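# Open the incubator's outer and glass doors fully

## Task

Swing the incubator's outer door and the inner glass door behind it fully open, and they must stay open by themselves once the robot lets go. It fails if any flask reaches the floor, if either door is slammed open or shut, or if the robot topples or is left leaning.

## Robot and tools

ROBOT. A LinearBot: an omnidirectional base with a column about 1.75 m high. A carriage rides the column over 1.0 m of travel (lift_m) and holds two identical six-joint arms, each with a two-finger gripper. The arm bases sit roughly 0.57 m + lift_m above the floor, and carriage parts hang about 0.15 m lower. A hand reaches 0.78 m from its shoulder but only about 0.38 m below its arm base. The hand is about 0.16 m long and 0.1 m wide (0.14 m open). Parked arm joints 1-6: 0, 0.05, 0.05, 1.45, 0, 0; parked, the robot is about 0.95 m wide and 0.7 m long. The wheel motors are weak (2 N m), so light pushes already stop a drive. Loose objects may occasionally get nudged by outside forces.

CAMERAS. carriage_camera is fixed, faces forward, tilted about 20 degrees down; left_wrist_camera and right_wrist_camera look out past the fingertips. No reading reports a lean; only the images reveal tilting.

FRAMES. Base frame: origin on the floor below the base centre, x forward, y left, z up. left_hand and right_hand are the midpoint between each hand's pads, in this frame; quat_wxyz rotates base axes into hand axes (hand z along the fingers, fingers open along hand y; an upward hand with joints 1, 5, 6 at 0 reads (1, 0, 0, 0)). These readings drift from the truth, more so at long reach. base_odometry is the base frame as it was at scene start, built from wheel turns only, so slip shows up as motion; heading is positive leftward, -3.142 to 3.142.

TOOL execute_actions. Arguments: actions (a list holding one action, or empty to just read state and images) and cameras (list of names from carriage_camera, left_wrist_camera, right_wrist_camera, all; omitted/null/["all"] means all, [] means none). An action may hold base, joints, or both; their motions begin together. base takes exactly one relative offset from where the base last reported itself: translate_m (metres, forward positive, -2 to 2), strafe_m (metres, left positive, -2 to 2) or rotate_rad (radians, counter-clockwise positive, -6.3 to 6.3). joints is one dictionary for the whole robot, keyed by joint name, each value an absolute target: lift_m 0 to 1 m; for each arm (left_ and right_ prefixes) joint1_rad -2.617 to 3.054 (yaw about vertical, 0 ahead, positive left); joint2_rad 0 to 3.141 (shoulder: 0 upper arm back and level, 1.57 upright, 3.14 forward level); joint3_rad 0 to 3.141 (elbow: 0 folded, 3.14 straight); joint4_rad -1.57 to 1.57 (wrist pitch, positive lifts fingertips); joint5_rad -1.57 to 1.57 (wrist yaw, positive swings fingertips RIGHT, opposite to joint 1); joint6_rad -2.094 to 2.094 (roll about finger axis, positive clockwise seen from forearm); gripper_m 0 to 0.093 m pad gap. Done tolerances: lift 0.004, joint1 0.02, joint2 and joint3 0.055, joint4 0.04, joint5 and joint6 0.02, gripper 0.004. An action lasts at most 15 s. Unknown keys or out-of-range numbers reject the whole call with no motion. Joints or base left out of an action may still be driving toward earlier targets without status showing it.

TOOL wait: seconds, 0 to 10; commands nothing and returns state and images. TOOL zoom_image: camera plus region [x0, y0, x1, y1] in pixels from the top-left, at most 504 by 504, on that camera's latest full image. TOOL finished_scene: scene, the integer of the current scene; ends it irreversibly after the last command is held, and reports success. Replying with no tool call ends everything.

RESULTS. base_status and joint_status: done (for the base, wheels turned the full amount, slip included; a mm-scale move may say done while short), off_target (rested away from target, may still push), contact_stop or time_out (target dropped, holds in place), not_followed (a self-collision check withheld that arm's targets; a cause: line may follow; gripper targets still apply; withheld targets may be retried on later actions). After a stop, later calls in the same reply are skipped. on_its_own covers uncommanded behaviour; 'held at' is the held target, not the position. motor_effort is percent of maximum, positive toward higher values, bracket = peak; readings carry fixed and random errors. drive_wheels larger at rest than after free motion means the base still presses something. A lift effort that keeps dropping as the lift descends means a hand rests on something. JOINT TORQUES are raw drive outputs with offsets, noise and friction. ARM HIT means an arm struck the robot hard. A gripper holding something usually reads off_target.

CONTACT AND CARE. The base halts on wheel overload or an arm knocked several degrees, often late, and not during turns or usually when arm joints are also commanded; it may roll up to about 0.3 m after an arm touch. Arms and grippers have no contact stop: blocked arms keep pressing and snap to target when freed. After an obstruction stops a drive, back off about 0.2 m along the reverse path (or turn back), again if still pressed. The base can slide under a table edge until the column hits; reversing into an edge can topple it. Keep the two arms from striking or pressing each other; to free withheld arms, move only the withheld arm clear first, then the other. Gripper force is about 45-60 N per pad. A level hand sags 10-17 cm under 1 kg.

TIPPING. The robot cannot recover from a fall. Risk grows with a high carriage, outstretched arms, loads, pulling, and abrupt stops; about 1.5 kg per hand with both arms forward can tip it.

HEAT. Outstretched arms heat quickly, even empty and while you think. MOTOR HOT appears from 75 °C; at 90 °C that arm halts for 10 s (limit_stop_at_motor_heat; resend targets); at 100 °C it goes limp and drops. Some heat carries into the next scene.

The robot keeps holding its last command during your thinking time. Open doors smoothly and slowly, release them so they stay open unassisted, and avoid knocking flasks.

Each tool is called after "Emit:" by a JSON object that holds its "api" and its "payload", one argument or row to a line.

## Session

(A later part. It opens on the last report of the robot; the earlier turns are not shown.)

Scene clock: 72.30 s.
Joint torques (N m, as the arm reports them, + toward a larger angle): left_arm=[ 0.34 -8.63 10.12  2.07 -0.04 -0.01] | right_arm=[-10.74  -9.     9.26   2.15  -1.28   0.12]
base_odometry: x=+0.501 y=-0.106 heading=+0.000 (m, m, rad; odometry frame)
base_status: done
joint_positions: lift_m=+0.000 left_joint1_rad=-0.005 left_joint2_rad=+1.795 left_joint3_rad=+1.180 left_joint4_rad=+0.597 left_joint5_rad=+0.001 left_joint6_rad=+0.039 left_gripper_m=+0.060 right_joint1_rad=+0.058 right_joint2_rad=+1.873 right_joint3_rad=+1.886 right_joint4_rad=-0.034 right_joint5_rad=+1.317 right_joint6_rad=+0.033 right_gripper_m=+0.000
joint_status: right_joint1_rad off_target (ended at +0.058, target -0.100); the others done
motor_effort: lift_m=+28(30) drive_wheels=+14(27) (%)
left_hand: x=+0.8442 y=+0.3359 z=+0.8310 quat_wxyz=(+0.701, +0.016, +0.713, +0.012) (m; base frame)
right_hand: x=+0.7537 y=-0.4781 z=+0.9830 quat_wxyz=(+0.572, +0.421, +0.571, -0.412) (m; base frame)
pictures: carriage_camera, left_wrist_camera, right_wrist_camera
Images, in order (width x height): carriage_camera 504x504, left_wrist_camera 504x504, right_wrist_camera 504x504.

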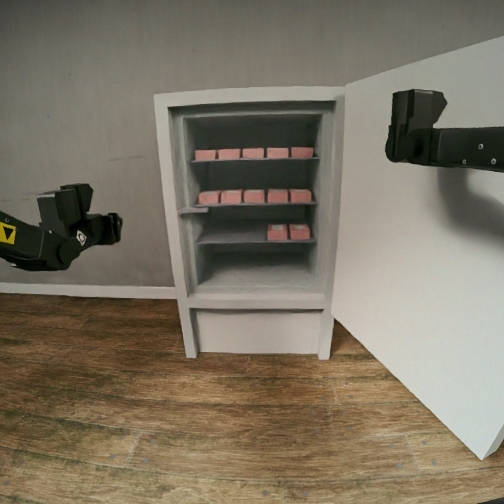

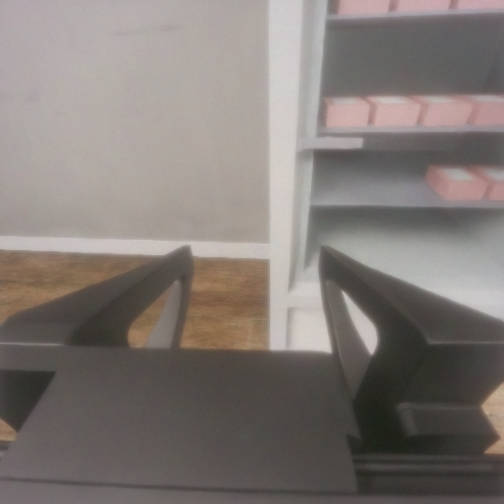

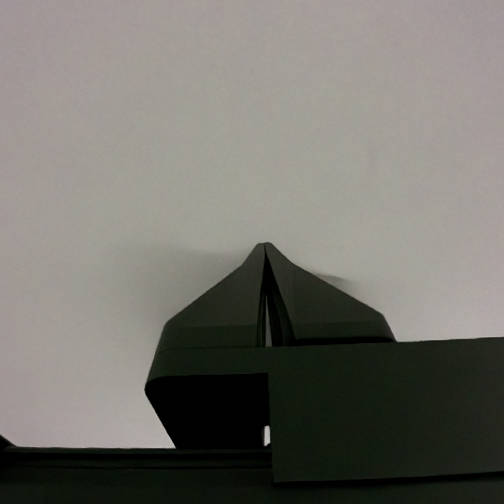

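Emit:
{"api": "execute_actions", "payload": {
  "actions": [
    {"base":{"strafe_m":0.08},"joints":{"right_joint1_rad":0.1,"right_joint2_rad":0.05,"right_joint3_rad":0.05,"right_joint4_rad":1.45,"left_joint1_rad":-0.45,"left_joint5_rad":-0.45,"left_joint2_rad":1.9,"left_joint4_rad":0.7}}
  ],
  "cameras": []
}}

Emit:
{"api": "execute_actions", "payload": {
  "actions": [
    {"base":{"translate_m":0.27},"joints":{"right_joint5_rad":0}}
  ],
  "cameras": ["carriage_camera","left_wrist_camera"]
}}

Scene clock: 78.27 s.
Joint torques (N m, as the arm reports them, + toward a larger angle): left_arm=[ 0.07 -9.51  9.78  2.01 -0.1  -0.01] | right_arm=[-0.14  3.49  4.73 -0.31 -0.64  0.06]
base_odometry: x=+0.502 y=-0.025 heading=+0.000 (m, m, rad; odometry frame)
base_status: done
joint_positions: lift_m=+0.000 left_joint1_rad=-0.452 left_joint2_rad=+1.895 left_joint3_rad=+1.180 left_joint4_rad=+0.700 left_joint5_rad=-0.443 left_joint6_rad=+0.039 left_gripper_m=+0.060 right_joint1_rad=+0.103 right_joint2_rad=+0.065 right_joint3_rad=+0.069 right_joint4_rad=+1.452 right_joint5_rad=+1.203 right_joint6_rad=+0.033 right_gripper_m=+0.000
joint_status: all done
motor_effort: lift_m=+29(30) drive_wheels=+4(21) (%)
left_hand: x=+0.8189 y=+0.1615 z=+0.8018 quat_wxyz=(+0.702, +0.019, +0.712, +0.013) (m; base frame)
right_hand: x=+0.3181 y=-0.4965 z=+0.8835 quat_wxyz=(+0.823, +0.563, +0.067, +0.023) (m; base frame)
pictures: none
No camera images: the call's "cameras" was empty. Leave "cameras" out to get every camera's image.

Scene clock: 80.73 s.
Joint torques (N m, as the arm reports them, + toward a larger angle): left_arm=[-0.02 -9.53  9.85  1.99 -0.09 -0.02] | right_arm=[-0.17  3.42  4.72 -0.24 -0.13  0.12]
base_odometry: x=+0.772 y=-0.026 heading=-0.001 (m, m, rad; odometry frame)
base_status: done
joint_positions: lift_m=+0.000 left_joint1_rad=-0.452 left_joint2_rad=+1.895 left_joint3_rad=+1.180 left_joint4_rad=+0.703 left_joint5_rad=-0.443 left_joint6_rad=+0.039 left_gripper_m=+0.060 right_joint1_rad=+0.103 right_joint2_rad=+0.065 right_joint3_rad=+0.069 right_joint4_rad=+1.451 right_joint5_rad=+0.007 right_joint6_rad=+0.033 right_gripper_m=+0.000
joint_status: all done
motor_effort: lift_m=+29(29) drive_wheels=-7(21) (%)
left_hand: x=+0.8189 y=+0.1615 z=+0.8024 quat_wxyz=(+0.703, +0.019, +0.711, +0.013) (m; base frame)
right_hand: x=+0.3145 y=-0.3368 z=+0.9928 quat_wxyz=(+0.996, +0.001, +0.058, +0.067) (m; base frame)
pictures: carriage_camera, left_wrist_camera
Images, in order (width x height): carriage_camera 504x504, left_wrist_camera 504x504.

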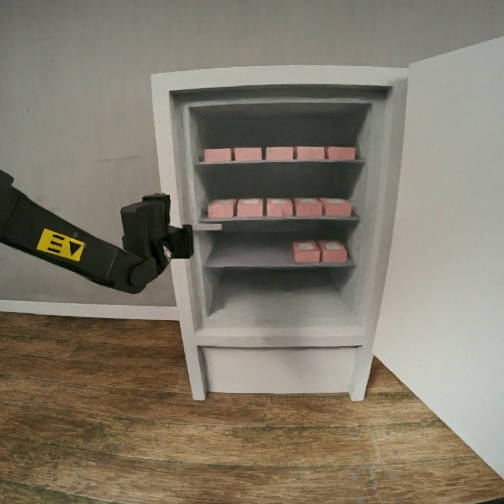

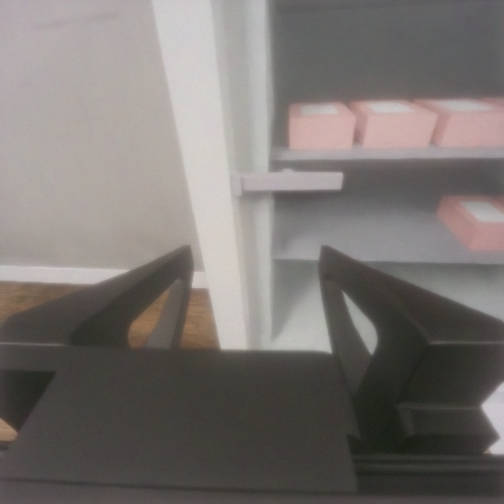

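Emit:
{"api": "execute_actions", "payload": {
  "actions": [
    {"base":{"translate_m":0.13},"joints":{"left_joint6_rad":1.6,"left_joint1_rad":-0.55,"left_joint5_rad":-0.55}}
  ],
  "cameras": ["carriage_camera","left_wrist_camera"]
}}

Scene clock: 84.30 s.
Joint torques (N m, as the arm reports them, + toward a larger angle): left_arm=[ 0.48 -9.19  9.7   2.04 -0.09 -0.09] | right_arm=[-0.18  3.4   4.83 -0.24 -0.13  0.12]
base_odometry: x=+0.902 y=-0.027 heading=-0.002 (m, m, rad; odometry frame)
base_status: done
joint_positions: lift_m=+0.000 left_joint1_rad=-0.555 left_joint2_rad=+1.895 left_joint3_rad=+1.180 left_joint4_rad=+0.703 left_joint5_rad=-0.543 left_joint6_rad=+1.591 left_gripper_m=+0.060 right_joint1_rad=+0.103 right_joint2_rad=+0.065 right_joint3_rad=+0.069 right_joint4_rad=+1.452 right_joint5_rad=+0.006 right_joint6_rad=+0.033 right_gripper_m=+0.000
joint_status: all done
motor_effort: lift_m=+29(28) drive_wheels=-6(22) (%)
left_hand: x=+0.7988 y=+0.1245 z=+0.8025 quat_wxyz=(+0.494, +0.512, +0.493, +0.501) (m; base frame)
right_hand: x=+0.3144 y=-0.3367 z=+0.9928 quat_wxyz=(+0.996, +0.001, +0.058, +0.067) (m; base frame)
pictures: carriage_camera, left_wrist_camera
Images, in order (width x height): carriage_camera 504x504, left_wrist_camera 504x504.

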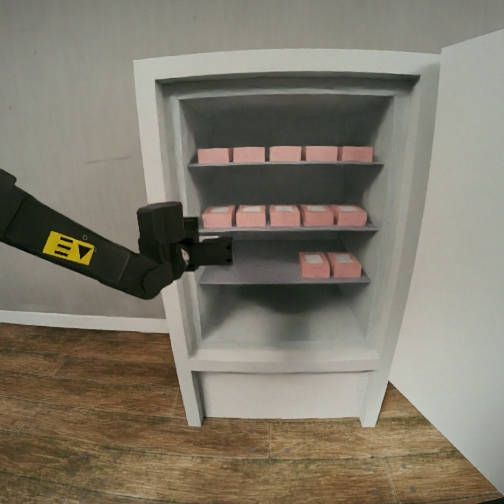

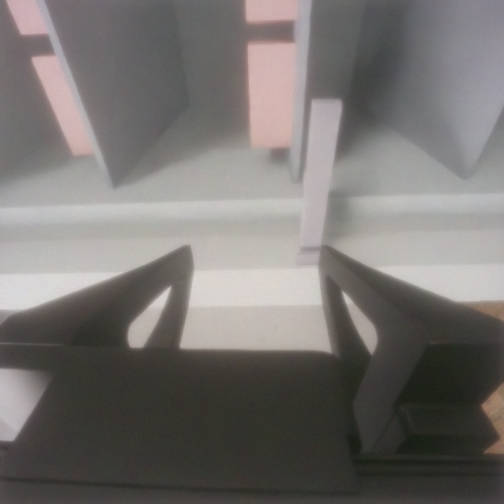

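Emit:
{"api": "execute_actions", "payload": {
  "actions": [
    {"base":{"translate_m":0.05},"joints":{"left_joint2_rad":2.0,"left_joint3_rad":1.15,"left_joint4_rad":0.85}}
  ],
  "cameras": ["left_wrist_camera"]
}}

Scene clock: 89.23 s.
Joint torques (N m, as the arm reports them, + toward a larger angle): left_arm=[ 0.26 -9.22  6.    2.09 -0.07 -0.09] | right_arm=[-0.18  3.34  4.69 -0.25 -0.12  0.12]
base_odometry: x=+0.952 y=-0.027 heading=-0.003 (m, m, rad; odometry frame)
base_status: done
joint_positions: lift_m=+0.000 left_joint1_rad=-0.554 left_joint2_rad=+1.987 left_joint3_rad=+1.170 left_joint4_rad=+0.846 left_joint5_rad=-0.545 left_joint6_rad=+1.591 left_gripper_m=+0.060 right_joint1_rad=+0.103 right_joint2_rad=+0.065 right_joint3_rad=+0.069 right_joint4_rad=+1.452 right_joint5_rad=+0.006 right_joint6_rad=+0.033 right_gripper_m=+0.000
joint_status: all done
motor_effort: lift_m=+29(28) drive_wheels=-6(24) (%)
left_hand: x=+0.8073 y=+0.1203 z=+0.7808 quat_wxyz=(+0.507, +0.497, +0.490, +0.505) (m; base frame)
right_hand: x=+0.3143 y=-0.3368 z=+0.9928 quat_wxyz=(+0.996, +0.001, +0.057, +0.067) (m; base frame)
pictures: left_wrist_camera
Images, in order (width x height): left_wrist_camera 504x504.

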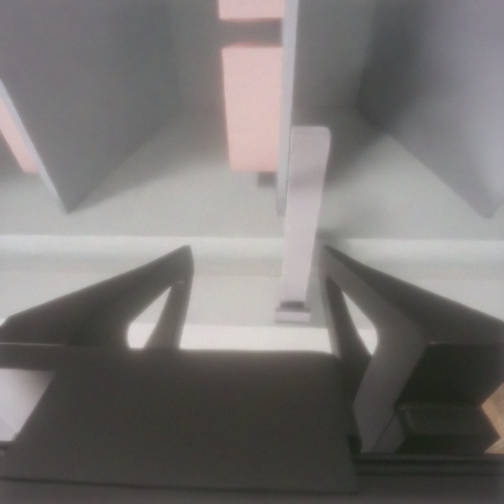

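Emit:
{"api": "execute_actions", "payload": {
  "actions": [
    {"base":{"translate_m":0.055},"joints":{"left_joint2_rad":2.05,"left_joint3_rad":1.1,"left_joint4_rad":0.92}}
  ],
  "cameras": ["left_wrist_camera"]
}}

Scene clock: 92.63 s.
Joint torques (N m, as the arm reports them, + toward a larger angle): left_arm=[ 0.16 -9.4   5.83  2.05 -0.08 -0.09] | right_arm=[-0.13  3.32  4.86 -0.25 -0.12  0.12]
base_odometry: x=+1.007 y=-0.027 heading=-0.004 (m, m, rad; odometry frame)
base_status: done
joint_positions: lift_m=+0.000 left_joint1_rad=-0.553 left_joint2_rad=+2.036 left_joint3_rad=+1.119 left_joint4_rad=+0.919 left_joint5_rad=-0.546 left_joint6_rad=+1.591 left_gripper_m=+0.060 right_joint1_rad=+0.103 right_joint2_rad=+0.065 right_joint3_rad=+0.069 right_joint4_rad=+1.452 right_joint5_rad=+0.006 right_joint6_rad=+0.033 right_gripper_m=+0.000
joint_status: all done
motor_effort: lift_m=+30(29) drive_wheels=-6(23) (%)
left_hand: x=+0.8049 y=+0.1224 z=+0.7493 quat_wxyz=(+0.498, +0.506, +0.493, +0.503) (m; base frame)
right_hand: x=+0.3144 y=-0.3367 z=+0.9928 quat_wxyz=(+0.996, +0.001, +0.058, +0.067) (m; base frame)
pictures: left_wrist_camera
Images, in order (width x height): left_wrist_camera 504x504.

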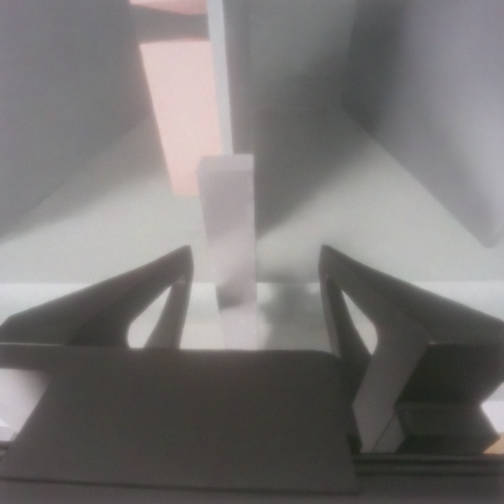

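Emit:
{"api": "execute_actions", "payload": {
  "actions": [
    {"base":{"translate_m":0.025},"joints":{"left_joint3_rad":1.13}}
  ],
  "cameras": []
}}

Emit:
{"api": "execute_actions", "payload": {
  "actions": [
    {"joints":{"left_gripper_m":0}}
  ],
  "cameras": ["left_wrist_camera"]
}}

Emit:
{"api": "execute_actions", "payload": {
  "actions": [
    {"joints":{"left_joint6_rad":1.0}}
  ],
  "cameras": ["carriage_camera","left_wrist_camera"]
}}

Scene clock: 96.40 s.
Joint torques (N m, as the arm reports them, + toward a larger angle): left_arm=[ 5.25 -8.33 10.82  1.72  1.19 -0.1 ] | right_arm=[-0.15  3.37  4.77 -0.25 -0.12  0.13]
base_odometry: x=+1.031 y=-0.028 heading=-0.004 (m, m, rad; odometry frame)
base_status: done
joint_positions: lift_m=+0.000 left_joint1_rad=-0.611 left_joint2_rad=+2.025 left_joint3_rad=+1.088 left_joint4_rad=+0.948 left_joint5_rad=-0.697 left_joint6_rad=+1.592 left_gripper_m=+0.060 right_joint1_rad=+0.103 right_joint2_rad=+0.065 right_joint3_rad=+0.069 right_joint4_rad=+1.452 right_joint5_rad=+0.006 right_joint6_rad=+0.033 right_gripper_m=+0.000
joint_status: all done
motor_effort: lift_m=+29(29) drive_wheels=+19(33) (%)
left_hand: x=+0.7864 y=+0.1223 z=+0.7481 quat_wxyz=(+0.476, +0.479, +0.516, +0.527) (m; base frame)
right_hand: x=+0.3143 y=-0.3366 z=+0.9928 quat_wxyz=(+0.996, +0.001, +0.057, +0.067) (m; base frame)
pictures: none
No camera images: the call's "cameras" was empty. Leave "cameras" out to get every camera's image.

Scene clock: 97.03 s.
Joint torques (N m, as the arm reports them, + toward a larger angle): left_arm=[ 5.32 -7.66 10.91  1.63  1.08 -0.18] | right_arm=[-0.19  3.42  4.8  -0.23 -0.11  0.12]
base_odometry: x=+1.031 y=-0.028 heading=-0.004 (m, m, rad; odometry frame)
base_status: not commanded
joint_positions: lift_m=+0.000 left_joint1_rad=-0.610 left_joint2_rad=+2.015 left_joint3_rad=+1.088 left_joint4_rad=+0.958 left_joint5_rad=-0.681 left_joint6_rad=+1.599 left_gripper_m=+0.015 right_joint1_rad=+0.103 right_joint2_rad=+0.065 right_joint3_rad=+0.069 right_joint4_rad=+1.452 right_joint5_rad=+0.006 right_joint6_rad=+0.033 right_gripper_m=+0.000
joint_status: left_gripper_m off_target (ended at +0.015, target +0.000)
motor_effort: lift_m=+28(28) drive_wheels=+19(19) (%)
left_hand: x=+0.7860 y=+0.1202 z=+0.7552 quat_wxyz=(+0.485, +0.478, +0.509, +0.526) (m; base frame)
right_hand: x=+0.3144 y=-0.3366 z=+0.9928 quat_wxyz=(+0.996, +0.001, +0.058, +0.067) (m; base frame)
pictures: left_wrist_camera
Images, in order (width x height): left_wrist_camera 504x504.

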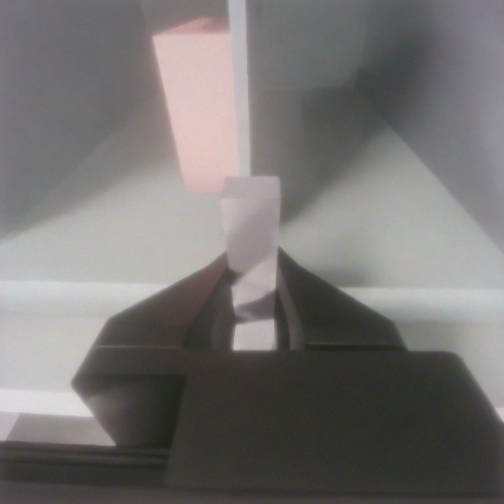

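Scene clock: 98.20 s.
Joint torques (N m, as the arm reports them, + toward a larger angle): left_arm=[ 4.9  -6.5  11.    1.77  0.99 -1.41] | right_arm=[-0.15  3.36  4.78 -0.25 -0.11  0.13]
base_odometry: x=+1.031 y=-0.028 heading=-0.004 (m, m, rad; odometry frame)
base_status: not commanded
joint_positions: lift_m=+0.000 left_joint1_rad=-0.607 left_joint2_rad=+1.999 left_joint3_rad=+1.088 left_joint4_rad=+0.943 left_joint5_rad=-0.670 left_joint6_rad=+1.101 left_gripper_m=+0.015 right_joint1_rad=+0.103 right_joint2_rad=+0.065 right_joint3_rad=+0.069 right_joint4_rad=+1.452 right_joint5_rad=+0.006 right_joint6_rad=+0.033 right_gripper_m=+0.000
joint_status: left_joint6_rad off_target (ended at +1.102, target +1.000)
motor_effort: lift_m=+29(29) drive_wheels=+18(19) (%)
left_hand: x=+0.7859 y=+0.1210 z=+0.7603 quat_wxyz=(+0.601, +0.340, +0.610, +0.388) (m; base frame)
right_hand: x=+0.3144 y=-0.3366 z=+0.9928 quat_wxyz=(+0.996, +0.001, +0.058, +0.067) (m; base frame)
pictures: carriage_camera, left_wrist_camera
Images, in order (width x height): carriage_camera 504x504, left_wrist_camera 504x504.

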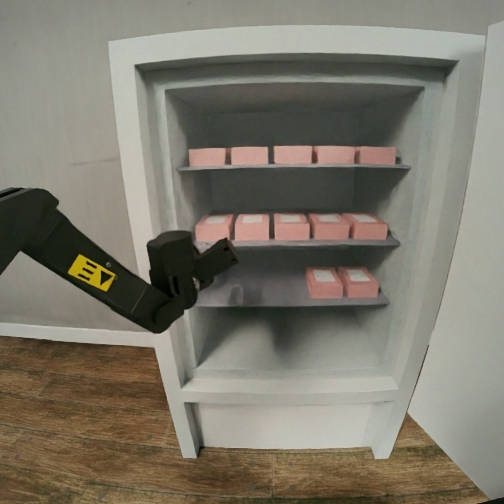

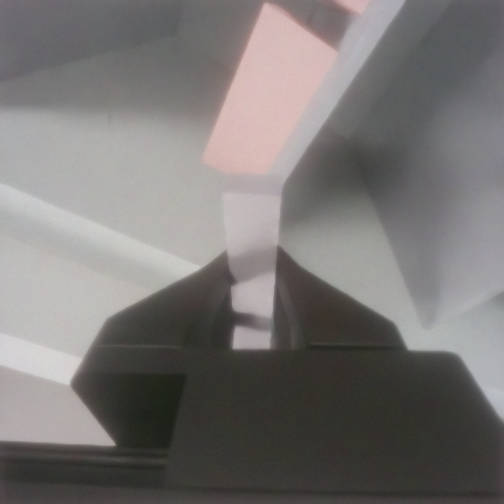

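Turns.

Emit:
{"api": "execute_actions", "payload": {
  "actions": [
    {"base":{"translate_m":-0.022},"joints":{"left_joint6_rad":0.1}}
  ],
  "cameras": []
}}

Emit:
{"api": "execute_actions", "payload": {
  "actions": [
    {"base":{"translate_m":-0.2},"joints":{"left_joint1_rad":-0.8,"left_joint5_rad":-1.1}}
  ],
  "cameras": ["carriage_camera","left_wrist_camera"]
}}

Scene clock: 101.53 s.
Joint torques (N m, as the arm reports them, + toward a larger angle): left_arm=[-0.2  -7.55  8.19  1.77  0.16 -0.6 ] | right_arm=[-0.18  3.35  4.82 -0.23 -0.12  0.12]
base_odometry: x=+1.009 y=-0.028 heading=-0.004 (m, m, rad; odometry frame)
base_status: done
joint_positions: lift_m=+0.000 left_joint1_rad=-0.549 left_joint2_rad=+2.012 left_joint3_rad=+1.121 left_joint4_rad=+0.942 left_joint5_rad=-0.570 left_joint6_rad=+0.141 left_gripper_m=+0.015 right_joint1_rad=+0.103 right_joint2_rad=+0.065 right_joint3_rad=+0.069 right_joint4_rad=+1.450 right_joint5_rad=+0.005 right_joint6_rad=+0.033 right_gripper_m=+0.000
joint_status: left_joint6_rad off_target (ended at +0.141, target +0.100)
motor_effort: lift_m=+28(29) drive_wheels=+4(16) (%)
left_hand: x=+0.8041 y=+0.1301 z=+0.7677 quat_wxyz=(+0.721, +0.031, +0.691, +0.049) (m; base frame)
right_hand: x=+0.3148 y=-0.3365 z=+0.9928 quat_wxyz=(+0.996, +0.001, +0.058, +0.067) (m; base frame)
pictures: none
No camera images: the call's "cameras" was empty. Leave "cameras" out to get every camera's image.

Scene clock: 103.70 s.
Joint torques (N m, as the arm reports them, + toward a larger angle): left_arm=[ 1.26 -8.92  5.64  1.41 -0.78 -0.05] | right_arm=[-0.15  3.34  4.8  -0.22 -0.12  0.12]
base_odometry: x=+0.809 y=-0.027 heading=-0.005 (m, m, rad; odometry frame)
base_status: done
joint_positions: lift_m=+0.000 left_joint1_rad=-0.814 left_joint2_rad=+2.032 left_joint3_rad=+1.149 left_joint4_rad=+0.956 left_joint5_rad=-1.011 left_joint6_rad=+0.096 left_gripper_m=+0.017 right_joint1_rad=+0.103 right_joint2_rad=+0.065 right_joint3_rad=+0.069 right_joint4_rad=+1.450 right_joint5_rad=+0.005 right_joint6_rad=+0.033 right_gripper_m=+0.000
joint_status: left_joint5_rad off_target (ended at -1.010, target -1.100); the others done
on_its_own: left_joint6_rad moved -0.044 to your old target +0.100
motor_effort: lift_m=+28(28) drive_wheels=+5(22) (%)
left_hand: x=+0.7371 y=+0.0721 z=+0.7676 quat_wxyz=(+0.716, -0.057, +0.691, +0.084) (m; base frame)
right_hand: x=+0.3147 y=-0.3364 z=+0.9928 quat_wxyz=(+0.996, +0.000, +0.058, +0.067) (m; base frame)
pictures: carriage_camera, left_wrist_camera
Images, in order (width x height): carriage_camera 504x504, left_wrist_camera 504x504.

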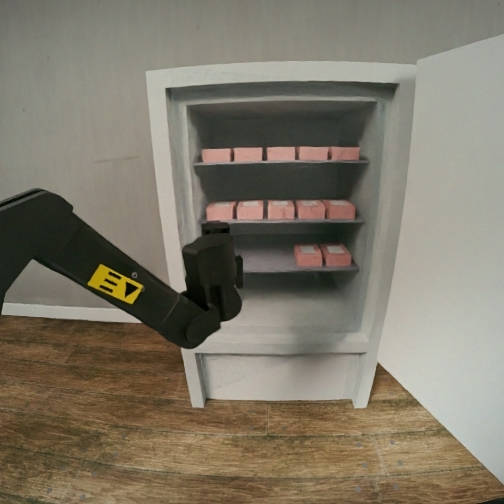

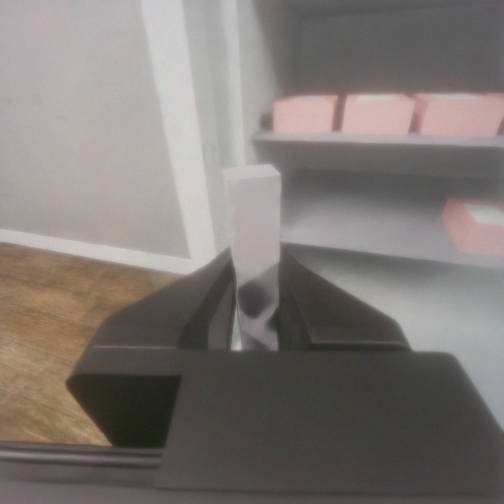

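Emit:
{"api": "execute_actions", "payload": {
  "actions": [
    {"base":{"translate_m":-0.1},"joints":{"left_joint5_rad":-1.1}}
  ],
  "cameras": []
}}

Emit:
{"api": "execute_actions", "payload": {
  "actions": [
    {"base":{"strafe_m":-0.12},"joints":{"left_joint5_rad":-1.3}}
  ],
  "cameras": []
}}

Emit:
{"api": "execute_actions", "payload": {
  "actions": [
    {"joints":{"left_gripper_m":0.09}}
  ],
  "cameras": []
}}

Emit:
{"api": "execute_actions", "payload": {
  "actions": [
    {"base":{"translate_m":-0.18}}
  ],
  "cameras": []
}}

Emit:
{"api": "execute_actions", "payload": {
  "actions": [
    {"joints":{"left_joint1_rad":0,"left_joint5_rad":-0.5,"left_gripper_m":0}}
  ],
  "cameras": ["carriage_camera","left_wrist_camera"]
}}

Scene clock: 109.30 s.
Joint torques (N m, as the arm reports them, + toward a larger angle): left_arm=[ 2.54 -9.32  5.01  1.47 -1.82 -0.24] | right_arm=[-0.18  3.36  4.97 -0.27 -0.1   0.13]
base_odometry: x=+0.755 y=-0.028 heading=-0.007 (m, m, rad; odometry frame)
base_status: translate_m contact_stop (by the wheels' count: -0.054 of -0.100)
joint_positions: lift_m=+0.000 left_joint1_rad=-0.832 left_joint2_rad=+2.037 left_joint3_rad=+1.159 left_joint4_rad=+0.956 left_joint5_rad=-0.885 left_joint6_rad=+0.110 left_gripper_m=+0.018 right_joint1_rad=+0.103 right_joint2_rad=+0.065 right_joint3_rad=+0.067 right_joint4_rad=+1.453 right_joint5_rad=+0.005 right_joint6_rad=+0.033 right_gripper_m=+0.000
joint_status: left_joint5_rad off_target (ended at -0.885, target -1.100)
motor_effort: lift_m=+28(28) drive_wheels=+9(31) (%)
left_hand: x=+0.7359 y=+0.0413 z=+0.7703 quat_wxyz=(+0.723, -0.002, +0.689, +0.038) (m; base frame)
right_hand: x=+0.3147 y=-0.3365 z=+0.9924 quat_wxyz=(+0.996, +0.000, +0.058, +0.067) (m; base frame)
pictures: none
No camera images: the call's "cameras" was empty. Leave "cameras" out to get every camera's image.

not run: a stop came earlier in this reply.

not run: a stop came earlier in this reply.

not run: a stop came earlier in this reply.

not run: a stop came earlier in this reply.

Emit:
{"api": "execute_actions", "payload": {
  "actions": [
    {"base":{"strafe_m":-0.1},"joints":{"left_joint5_rad":-1.0}}
  ],
  "cameras": []
}}

Emit:
{"api": "execute_actions", "payload": {
  "actions": [
    {"joints":{"left_gripper_m":0.09}}
  ],
  "cameras": []
}}

Emit:
{"api": "execute_actions", "payload": {
  "actions": [
    {"base":{"translate_m":-0.2}}
  ],
  "cameras": []
}}

Emit:
{"api": "execute_actions", "payload": {
  "actions": [
    {"joints":{"left_joint1_rad":0,"left_joint5_rad":-0.5,"left_gripper_m":0}}
  ],
  "cameras": ["carriage_camera","left_wrist_camera"]
}}

Scene clock: 113.67 s.
Joint torques (N m, as the arm reports them, + toward a larger angle): left_arm=[-3.12 -8.16  5.89  1.01  2.27 -0.18] | right_arm=[-0.14  3.29  4.9  -0.28 -0.12  0.13]
base_odometry: x=+0.754 y=-0.128 heading=-0.007 (m, m, rad; odometry frame)
base_status: done
joint_positions: lift_m=+0.000 left_joint1_rad=-0.765 left_joint2_rad=+2.024 left_joint3_rad=+1.144 left_joint4_rad=+0.980 left_joint5_rad=-1.269 left_joint6_rad=+0.106 left_gripper_m=+0.015 right_joint1_rad=+0.103 right_joint2_rad=+0.065 right_joint3_rad=+0.067 right_joint4_rad=+1.452 right_joint5_rad=+0.005 right_joint6_rad=+0.033 right_gripper_m=+0.000
joint_status: left_joint5_rad off_target (ended at -1.269, target -1.000)
motor_effort: lift_m=+29(29) drive_wheels=+4(20) (%)
left_hand: x=+0.7323 y=+0.1370 z=+0.7696 quat_wxyz=(+0.694, -0.171, +0.675, +0.183) (m; base frame)
right_hand: x=+0.3147 y=-0.3364 z=+0.9924 quat_wxyz=(+0.996, +0.000, +0.058, +0.067) (m; base frame)
pictures: none
No camera images: the call's "cameras" was empty. Leave "cameras" out to get every camera's image.

Scene clock: 114.37 s.
Joint torques (N m, as the arm reports them, + toward a larger angle): left_arm=[-1.13 -8.26  6.01  1.31  0.86 -0.18] | right_arm=[-0.16  3.42  4.92 -0.24 -0.12  0.12]
base_odometry: x=+0.754 y=-0.128 heading=-0.007 (m, m, rad; odometry frame)
base_status: not commanded
joint_positions: lift_m=+0.000 left_joint1_rad=-0.788 left_joint2_rad=+2.024 left_joint3_rad=+1.144 left_joint4_rad=+0.961 left_joint5_rad=-1.098 left_joint6_rad=+0.106 left_gripper_m=+0.090 right_joint1_rad=+0.103 right_joint2_rad=+0.065 right_joint3_rad=+0.067 right_joint4_rad=+1.452 right_joint5_rad=+0.005 right_joint6_rad=+0.033 right_gripper_m=+0.000
joint_status: all done
on_its_own: left_joint5_rad moved +0.171 toward your old target -1.000
motor_effort: lift_m=+29(29) drive_wheels=+5(6) (%)
left_hand: x=+0.7389 y=+0.0994 z=+0.7694 quat_wxyz=(+0.709, -0.096, +0.687, +0.124) (m; base frame)
right_hand: x=+0.3147 y=-0.3364 z=+0.9924 quat_wxyz=(+0.996, +0.000, +0.058, +0.067) (m; base frame)
pictures: none
No camera images: the call's "cameras" was empty. Leave "cameras" out to get every camera's image.

Scene clock: 116.53 s.
Joint torques (N m, as the arm reports them, + toward a larger angle): left_arm=[-0.44 -8.53  6.06  1.61  0.06 -0.18] | right_arm=[-0.17  3.34  4.94 -0.23 -0.11  0.12]
base_odometry: x=+0.554 y=-0.126 heading=-0.007 (m, m, rad; odometry frame)
base_status: done
joint_positions: lift_m=+0.000 left_joint1_rad=-0.795 left_joint2_rad=+2.024 left_joint3_rad=+1.144 left_joint4_rad=+0.933 left_joint5_rad=-1.008 left_joint6_rad=+0.106 left_gripper_m=+0.090 right_joint1_rad=+0.103 right_joint2_rad=+0.065 right_joint3_rad=+0.067 right_joint4_rad=+1.451 right_joint5_rad=+0.005 right_joint6_rad=+0.033 right_gripper_m=+0.000
joint_status: not commanded
on_its_own: left_joint5_rad moved +0.090 to your old target -1.000
motor_effort: lift_m=+28(29) drive_wheels=-3(19) (%)
left_hand: x=+0.7412 y=+0.0810 z=+0.7659 quat_wxyz=(+0.710, -0.053, +0.695, +0.098) (m; base frame)
right_hand: x=+0.3149 y=-0.3364 z=+0.9924 quat_wxyz=(+0.996, +0.000, +0.058, +0.067) (m; base frame)
pictures: none
No camera images: the call's "cameras" was empty. Leave "cameras" out to get every camera's image.

Scene clock: 117.87 s.
Joint torques (N m, as the arm reports them, + toward a larger angle): left_arm=[-0.41 -8.39  6.31  1.88  0.04 -0.18] | right_arm=[-0.18  3.31  4.9  -0.2  -0.11  0.12]
base_odometry: x=+0.554 y=-0.126 heading=-0.007 (m, m, rad; odometry frame)
base_status: not commanded
joint_positions: lift_m=+0.000 left_joint1_rad=+0.005 left_joint2_rad=+2.024 left_joint3_rad=+1.144 left_joint4_rad=+0.932 left_joint5_rad=-0.509 left_joint6_rad=+0.106 left_gripper_m=+0.000 right_joint1_rad=+0.103 right_joint2_rad=+0.065 right_joint3_rad=+0.067 right_joint4_rad=+1.451 right_joint5_rad=+0.005 right_joint6_rad=+0.033 right_gripper_m=+0.000
joint_status: all done
motor_effort: lift_m=+28(29) drive_wheels=-3(3) (%)
left_hand: x=+0.8463 y=+0.4251 z=+0.7687 quat_wxyz=(+0.691, -0.148, +0.675, +0.212) (m; base frame)
right_hand: x=+0.3149 y=-0.3364 z=+0.9924 quat_wxyz=(+0.996, +0.000, +0.058, +0.067) (m; base frame)
pictures: carriage_camera, left_wrist_camera
Images, in order (width x height): carriage_camera 504x504, left_wrist_camera 504x504.

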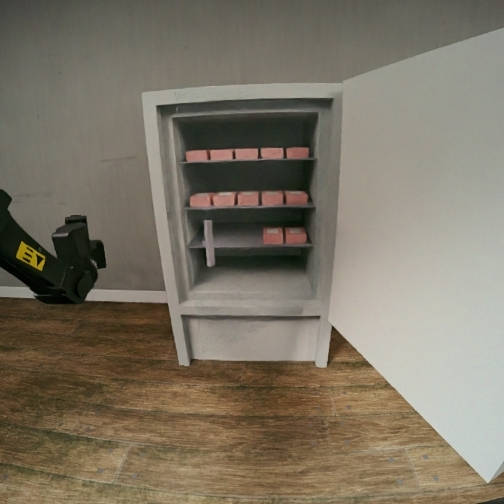

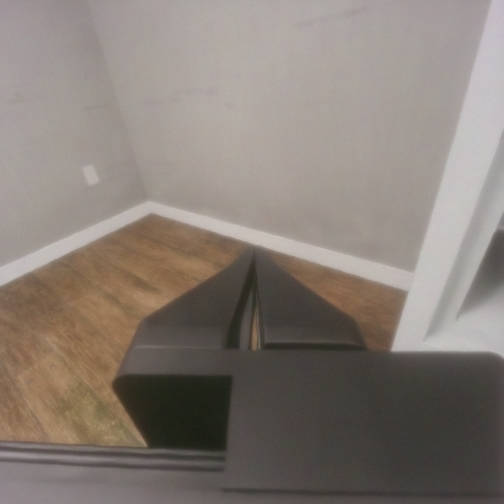

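Emit:
{"api": "execute_actions", "payload": {
  "actions": [
    {"base":{"strafe_m":0.14},"joints":{"left_joint5_rad":1.0}}
  ],
  "cameras": []
}}

Emit:
{"api": "execute_actions", "payload": {
  "actions": [
    {"base":{"translate_m":0.27}}
  ],
  "cameras": []
}}

Emit:
{"api": "execute_actions", "payload": {
  "actions": [
    {"joints":{"left_joint1_rad":-0.3}}
  ],
  "cameras": ["carriage_camera"]
}}

Emit:
{"api": "execute_actions", "payload": {
  "actions": [
    {"base":{"translate_m":-0.1},"joints":{"left_joint1_rad":-0.65,"left_joint5_rad":0.7}}
  ],
  "cameras": ["carriage_camera","left_wrist_camera"]
}}

Scene clock: 123.13 s.
Joint torques (N m, as the arm reports them, + toward a larger angle): left_arm=[-0.32 -8.26  6.08  1.68  0.01 -0.18] | right_arm=[-0.16  3.38  4.93 -0.24 -0.11  0.13]
base_odometry: x=+0.555 y=+0.014 heading=-0.007 (m, m, rad; odometry frame)
base_status: done
joint_positions: lift_m=+0.000 left_joint1_rad=+0.003 left_joint2_rad=+2.024 left_joint3_rad=+1.144 left_joint4_rad=+0.931 left_joint5_rad=+0.993 left_joint6_rad=+0.106 left_gripper_m=+0.000 right_joint1_rad=+0.103 right_joint2_rad=+0.065 right_joint3_rad=+0.067 right_joint4_rad=+1.451 right_joint5_rad=+0.005 right_joint6_rad=+0.033 right_gripper_m=+0.000
joint_status: all done
motor_effort: lift_m=+28(28) drive_wheels=-4(17) (%)
left_hand: x=+0.7910 y=+0.1962 z=+0.7656 quat_wxyz=(+0.654, +0.376, +0.587, -0.293) (m; base frame)
right_hand: x=+0.3149 y=-0.3364 z=+0.9924 quat_wxyz=(+0.996, +0.000, +0.058, +0.067) (m; base frame)
pictures: none
No camera images: the call's "cameras" was empty. Leave "cameras" out to get every camera's image.

Scene clock: 125.60 s.
Joint torques (N m, as the arm reports them, + toward a larger angle): left_arm=[-0.31 -8.63  6.06  1.66  0.01 -0.19] | right_arm=[-0.14  3.4   4.93 -0.21 -0.11  0.13]
base_odometry: x=+0.825 y=+0.012 heading=-0.006 (m, m, rad; odometry frame)
base_status: done
joint_positions: lift_m=+0.000 left_joint1_rad=+0.003 left_joint2_rad=+2.026 left_joint3_rad=+1.144 left_joint4_rad=+0.928 left_joint5_rad=+0.994 left_joint6_rad=+0.106 left_gripper_m=+0.000 right_joint1_rad=+0.103 right_joint2_rad=+0.065 right_joint3_rad=+0.067 right_joint4_rad=+1.451 right_joint5_rad=+0.005 right_joint6_rad=+0.033 right_gripper_m=+0.000
joint_status: not commanded
motor_effort: lift_m=+29(30) drive_wheels=-7(21) (%)
left_hand: x=+0.7910 y=+0.1961 z=+0.7645 quat_wxyz=(+0.653, +0.376, +0.588, -0.294) (m; base frame)
right_hand: x=+0.3151 y=-0.3364 z=+0.9924 quat_wxyz=(+0.996, +0.000, +0.059, +0.067) (m; base frame)
pictures: none
No camera images: the call's "cameras" was empty. Leave "cameras" out to get every camera's image.

Scene clock: 126.53 s.
Joint torques (N m, as the arm reports them, + toward a larger angle): left_arm=[ 0.58 -8.4   6.07  1.67 -0.04 -0.19] | right_arm=[-0.15  3.35  4.91 -0.2  -0.11  0.13]
base_odometry: x=+0.825 y=+0.012 heading=-0.006 (m, m, rad; odometry frame)
base_status: not commanded
joint_positions: lift_m=+0.000 left_joint1_rad=-0.308 left_joint2_rad=+2.026 left_joint3_rad=+1.144 left_joint4_rad=+0.928 left_joint5_rad=+0.999 left_joint6_rad=+0.106 left_gripper_m=+0.000 right_joint1_rad=+0.103 right_joint2_rad=+0.065 right_joint3_rad=+0.067 right_joint4_rad=+1.451 right_joint5_rad=+0.005 right_joint6_rad=+0.033 right_gripper_m=+0.000
joint_status: all done
motor_effort: lift_m=+28(28) drive_wheels=-6(7) (%)
left_hand: x=+0.7224 y=+0.0481 z=+0.7645 quat_wxyz=(+0.599, +0.464, +0.522, -0.393) (m; base frame)
right_hand: x=+0.3151 y=-0.3364 z=+0.9924 quat_wxyz=(+0.996, +0.000, +0.059, +0.067) (m; base frame)
pictures: carriage_camera
Images, in order (width x height): carriage_camera 504x504.

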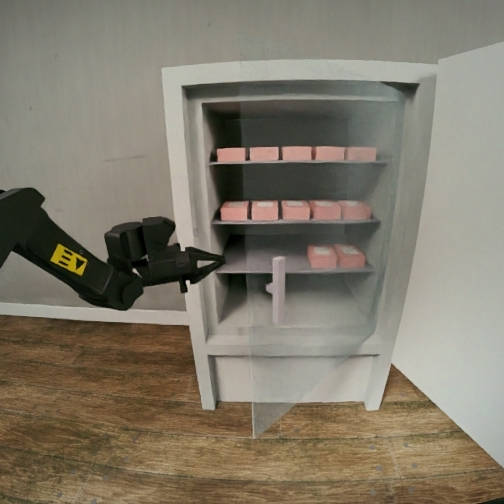

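Scene clock: 128.17 s.
Joint torques (N m, as the arm reports them, + toward a larger angle): left_arm=[-0.3  -8.46  6.12  1.86  0.03 -0.18] | right_arm=[-0.16  3.39  4.96 -0.22 -0.1   0.12]
base_odometry: x=+0.725 y=+0.013 heading=-0.006 (m, m, rad; odometry frame)
base_status: done
joint_positions: lift_m=+0.000 left_joint1_rad=-0.650 left_joint2_rad=+2.026 left_joint3_rad=+1.144 left_joint4_rad=+0.927 left_joint5_rad=+0.693 left_joint6_rad=+0.105 left_gripper_m=+0.000 right_joint1_rad=+0.103 right_joint2_rad=+0.065 right_joint3_rad=+0.067 right_joint4_rad=+1.448 right_joint5_rad=+0.004 right_joint6_rad=+0.033 right_gripper_m=+0.000
joint_status: all done
motor_effort: lift_m=+28(28) drive_wheels=+6(23) (%)
left_hand: x=+0.6517 y=-0.0779 z=+0.7661 quat_wxyz=(+0.592, +0.468, +0.513, -0.409) (m; base frame)
right_hand: x=+0.3157 y=-0.3363 z=+0.9923 quat_wxyz=(+0.996, +0.000, +0.060, +0.067) (m; base frame)
pictures: carriage_camera, left_wrist_camera
Images, in order (width x height): carriage_camera 504x504, left_wrist_camera 504x504.

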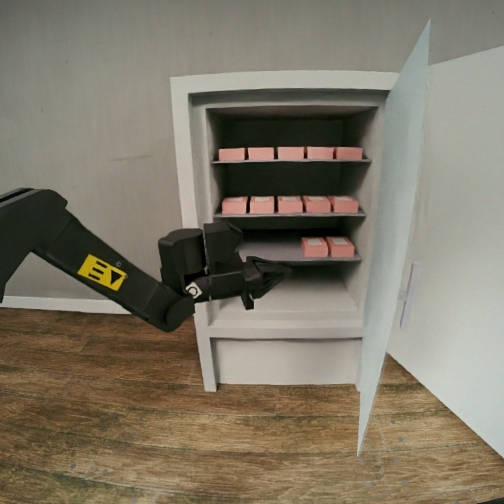

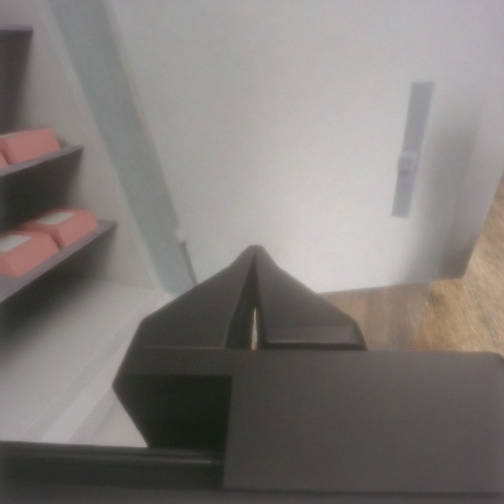

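Emit:
{"api": "execute_actions", "payload": {
  "actions": [
    {"base":{"strafe_m":-0.1},"joints":{"left_joint1_rad":-0.75,"left_joint5_rad":0.4,"left_joint2_rad":2.2,"left_joint3_rad":1.6,"left_joint4_rad":0.6}}
  ],
  "cameras": ["carriage_camera"]
}}

Emit:
{"api": "execute_actions", "payload": {
  "actions": [
    {"joints":{"left_joint2_rad":2.5,"left_joint3_rad":2.2,"left_joint4_rad":0.3}}
  ],
  "cameras": ["carriage_camera"]
}}

Scene clock: 132.00 s.
Joint torques (N m, as the arm reports them, + toward a larger angle): left_arm=[  0.26 -12.51   9.22   1.96  -0.07  -0.19] | right_arm=[-0.17  3.36  5.03 -0.18 -0.11  0.12]
base_odometry: x=+0.725 y=-0.087 heading=-0.006 (m, m, rad; odometry frame)
base_status: done
joint_positions: lift_m=+0.000 left_joint1_rad=-0.753 left_joint2_rad=+2.204 left_joint3_rad=+1.590 left_joint4_rad=+0.610 left_joint5_rad=+0.405 left_joint6_rad=+0.105 left_gripper_m=+0.000 right_joint1_rad=+0.103 right_joint2_rad=+0.065 right_joint3_rad=+0.067 right_joint4_rad=+1.448 right_joint5_rad=+0.004 right_joint6_rad=+0.033 right_gripper_m=+0.000
joint_status: all done
motor_effort: lift_m=+28(28) drive_wheels=-3(24) (%)
left_hand: x=+0.7077 y=-0.1505 z=+0.7901 quat_wxyz=(+0.610, +0.418, +0.572, -0.355) (m; base frame)
right_hand: x=+0.3158 y=-0.3362 z=+0.9923 quat_wxyz=(+0.996, +0.000, +0.060, +0.067) (m; base frame)
pictures: carriage_camera
Images, in order (width x height): carriage_camera 504x504.

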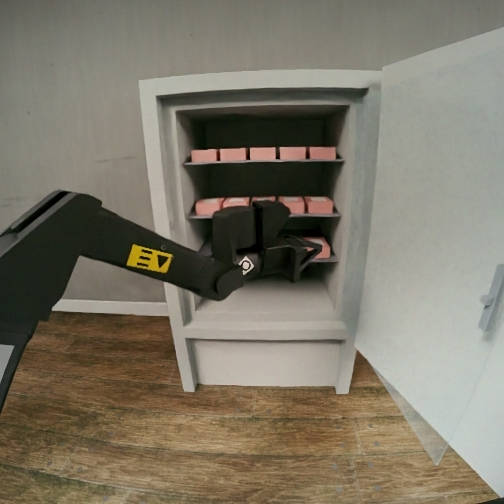

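Scene clock: 133.33 s.
Joint torques (N m, as the arm reports them, + toward a larger angle): left_arm=[  0.09 -13.88   9.59   1.95  -0.07  -0.18] | right_arm=[-0.16  3.33  4.94 -0.2  -0.11  0.13]
base_odometry: x=+0.725 y=-0.087 heading=-0.006 (m, m, rad; odometry frame)
base_status: not commanded
joint_positions: lift_m=+0.000 left_joint1_rad=-0.753 left_joint2_rad=+2.493 left_joint3_rad=+2.191 left_joint4_rad=+0.309 left_joint5_rad=+0.405 left_joint6_rad=+0.105 left_gripper_m=+0.000 right_joint1_rad=+0.103 right_joint2_rad=+0.065 right_joint3_rad=+0.067 right_joint4_rad=+1.448 right_joint5_rad=+0.004 right_joint6_rad=+0.033 right_gripper_m=+0.000
joint_status: all done
motor_effort: lift_m=+28(29) drive_wheels=-2(3) (%)
left_hand: x=+0.7596 y=-0.1991 z=+0.8162 quat_wxyz=(+0.614, +0.417, +0.568, -0.356) (m; base frame)
right_hand: x=+0.3158 y=-0.3362 z=+0.9923 quat_wxyz=(+0.996, +0.000, +0.060, +0.067) (m; base frame)
pictures: carriage_camera
Images, in order (width x height): carriage_camera 504x504.

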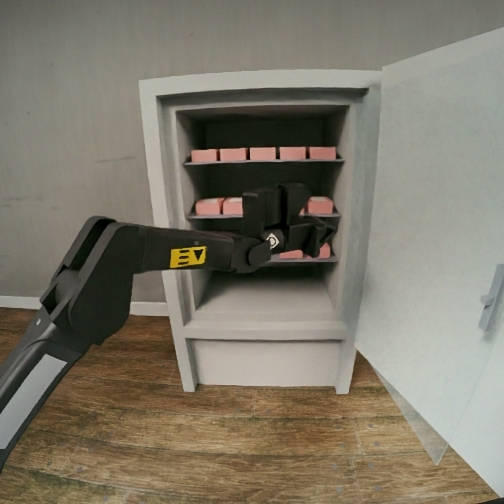

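Emit:
{"api": "execute_actions", "payload": {
  "actions": [
    {"joints":{"left_joint1_rad":0,"left_joint5_rad":0,"left_joint2_rad":0.5,"left_joint3_rad":0.5,"left_joint4_rad":0.6,"right_joint1_rad":0.6}}
  ],
  "cameras": []
}}

Emit:
{"api": "execute_actions", "payload": {
  "actions": [
    {"joints":{"right_joint2_rad":1.5,"right_joint3_rad":1.5,"right_joint4_rad":0,"right_joint5_rad":0.9}}
  ],
  "cameras": []
}}

Emit:
{"api": "execute_actions", "payload": {
  "actions": [
    {"joints":{"right_joint1_rad":0.3}}
  ],
  "cameras": []
}}

Emit:
{"api": "execute_actions", "payload": {
  "actions": [
    {"joints":{"right_joint1_rad":0.15}}
  ],
  "cameras": ["carriage_camera"]
}}

Scene clock: 138.57 s.
Joint torques (N m, as the arm reports them, + toward a larger angle): left_arm=[ 0.18  0.23  5.83  1.34  0.03 -0.18] | right_arm=[ 0.34  3.35  4.96 -0.19 -0.11  0.12]
base_odometry: x=+0.725 y=-0.087 heading=-0.006 (m, m, rad; odometry frame)
base_status: not commanded
joint_positions: lift_m=+0.000 left_joint1_rad=-0.003 left_joint2_rad=+0.513 left_joint3_rad=+0.523 left_joint4_rad=+0.608 left_joint5_rad=-0.008 left_joint6_rad=+0.105 left_gripper_m=+0.000 right_joint1_rad=+0.595 right_joint2_rad=+0.065 right_joint3_rad=+0.067 right_joint4_rad=+1.448 right_joint5_rad=+0.004 right_joint6_rad=+0.033 right_gripper_m=+0.000
joint_status: all done
motor_effort: lift_m=+28(28) drive_wheels=+4(5) (%)
left_hand: x=+0.5198 y=+0.3395 z=+1.0048 quat_wxyz=(+0.887, +0.021, +0.458, +0.048) (m; base frame)
right_hand: x=+0.3109 y=-0.3219 z=+0.9923 quat_wxyz=(+0.949, -0.015, +0.058, +0.308) (m; base frame)
pictures: none
No camera images: the call's "cameras" was empty. Leave "cameras" out to get every camera's image.

Scene clock: 140.27 s.
Joint torques (N m, as the arm reports them, + toward a larger angle): left_arm=[ 0.19 -0.06  6.03  1.37  0.03 -0.17] | right_arm=[ 0.32 -6.81 10.31  2.03  0.05  0.12]
base_odometry: x=+0.725 y=-0.087 heading=-0.006 (m, m, rad; odometry frame)
base_status: not commanded
joint_positions: lift_m=+0.000 left_joint1_rad=-0.003 left_joint2_rad=+0.513 left_joint3_rad=+0.523 left_joint4_rad=+0.608 left_joint5_rad=-0.008 left_joint6_rad=+0.105 left_gripper_m=+0.000 right_joint1_rad=+0.595 right_joint2_rad=+1.494 right_joint3_rad=+1.477 right_joint4_rad=+0.008 right_joint5_rad=+0.891 right_joint6_rad=+0.033 right_gripper_m=+0.000
joint_status: all done
motor_effort: lift_m=+28(28) drive_wheels=+4(4) (%)
left_hand: x=+0.5198 y=+0.3394 z=+1.0048 quat_wxyz=(+0.887, +0.021, +0.458, +0.047) (m; base frame)
right_hand: x=+0.7140 y=-0.2096 z=+0.9879 quat_wxyz=(+0.699, +0.114, +0.700, -0.095) (m; base frame)
pictures: none
No camera images: the call's "cameras" was empty. Leave "cameras" out to get every camera's image.

Scene clock: 141.20 s.
Joint torques (N m, as the arm reports them, + toward a larger angle): left_arm=[ 0.17  0.14  6.08  1.41  0.03 -0.18] | right_arm=[ 0.22 -6.84 10.26  2.03  0.    0.12]
base_odometry: x=+0.725 y=-0.087 heading=-0.006 (m, m, rad; odometry frame)
base_status: not commanded
joint_positions: lift_m=+0.000 left_joint1_rad=-0.003 left_joint2_rad=+0.513 left_joint3_rad=+0.523 left_joint4_rad=+0.608 left_joint5_rad=-0.008 left_joint6_rad=+0.105 left_gripper_m=+0.000 right_joint1_rad=+0.297 right_joint2_rad=+1.494 right_joint3_rad=+1.477 right_joint4_rad=+0.008 right_joint5_rad=+0.896 right_joint6_rad=+0.033 right_gripper_m=+0.000
joint_status: all done
motor_effort: lift_m=+29(29) drive_wheels=+4(4) (%)
left_hand: x=+0.5198 y=+0.3394 z=+1.0048 quat_wxyz=(+0.887, +0.021, +0.458, +0.047) (m; base frame)
right_hand: x=+0.7326 y=-0.3421 z=+0.9879 quat_wxyz=(+0.676, +0.218, +0.675, -0.199) (m; base frame)
pictures: none
No camera images: the call's "cameras" was empty. Leave "cameras" out to get every camera's image.

Scene clock: 141.93 s.
Joint torques (N m, as the arm reports them, + toward a larger angle): left_arm=[ 0.09  0.26  6.09  1.42  0.02 -0.18] | right_arm=[-3.79 -6.95 10.34  2.09  0.85  0.12]
base_odometry: x=+0.725 y=-0.087 heading=-0.006 (m, m, rad; odometry frame)
base_status: not commanded
joint_positions: lift_m=+0.000 left_joint1_rad=-0.003 left_joint2_rad=+0.513 left_joint3_rad=+0.523 left_joint4_rad=+0.608 left_joint5_rad=-0.007 left_joint6_rad=+0.105 left_gripper_m=+0.000 right_joint1_rad=+0.208 right_joint2_rad=+1.494 right_joint3_rad=+1.477 right_joint4_rad=+0.008 right_joint5_rad=+0.821 right_joint6_rad=+0.033 right_gripper_m=+0.000
joint_status: right_joint1_rad off_target (ended at +0.208, target +0.150)
motor_effort: lift_m=+28(28) drive_wheels=+6(6) (%)
left_hand: x=+0.5198 y=+0.3392 z=+1.0048 quat_wxyz=(+0.887, +0.022, +0.458, +0.047) (m; base frame)
right_hand: x=+0.7383 y=-0.3717 z=+0.9877 quat_wxyz=(+0.675, +0.223, +0.673, -0.204) (m; base frame)
pictures: carriage_camera
Images, in order (width x height): carriage_camera 504x504.

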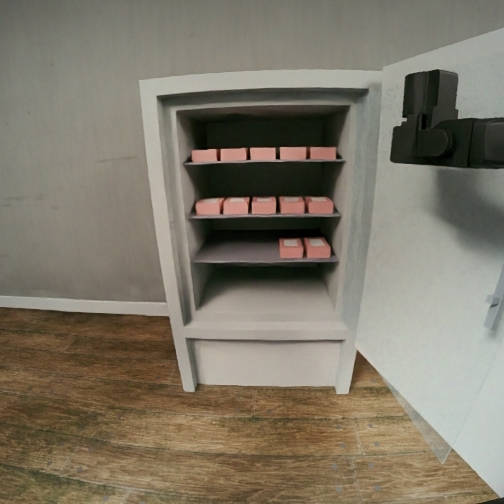

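Emit:
{"api": "execute_actions", "payload": {
  "actions": [
    {"joints":{"right_joint1_rad":0.4}}
  ],
  "cameras": ["carriage_camera"]
}}

Emit:
{"api": "finished_scene", "payload": {
  "scene": 1
}}

Scene clock: 144.40 s.
Joint torques (N m, as the arm reports them, + toward a larger angle): left_arm=[ 0.17  0.12  6.06  1.39  0.01 -0.18] | right_arm=[-0.31 -6.95 10.42  2.03  0.05  0.12]
base_odometry: x=+0.725 y=-0.087 heading=-0.006 (m, m, rad; odometry frame)
base_status: not commanded
joint_positions: lift_m=+0.000 left_joint1_rad=-0.003 left_joint2_rad=+0.513 left_joint3_rad=+0.523 left_joint4_rad=+0.608 left_joint5_rad=-0.007 left_joint6_rad=+0.105 left_gripper_m=+0.000 right_joint1_rad=+0.405 right_joint2_rad=+1.494 right_joint3_rad=+1.477 right_joint4_rad=+0.008 right_joint5_rad=+0.891 right_joint6_rad=+0.033 right_gripper_m=+0.000
joint_status: all done
motor_effort: lift_m=+28(28) drive_wheels=+3(6) (%)
left_hand: x=+0.5198 y=+0.3392 z=+1.0048 quat_wxyz=(+0.887, +0.022, +0.458, +0.047) (m; base frame)
right_hand: x=+0.7308 y=-0.2932 z=+0.9878 quat_wxyz=(+0.686, +0.180, +0.686, -0.161) (m; base frame)
pictures: carriage_camera
Images, in order (width x height): carriage_camera 504x504.

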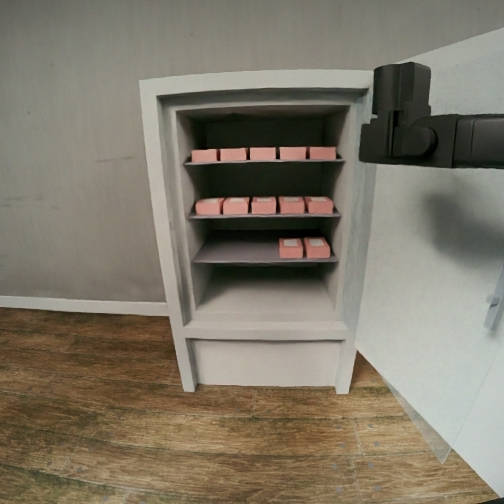

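The scene is finished: the task was done.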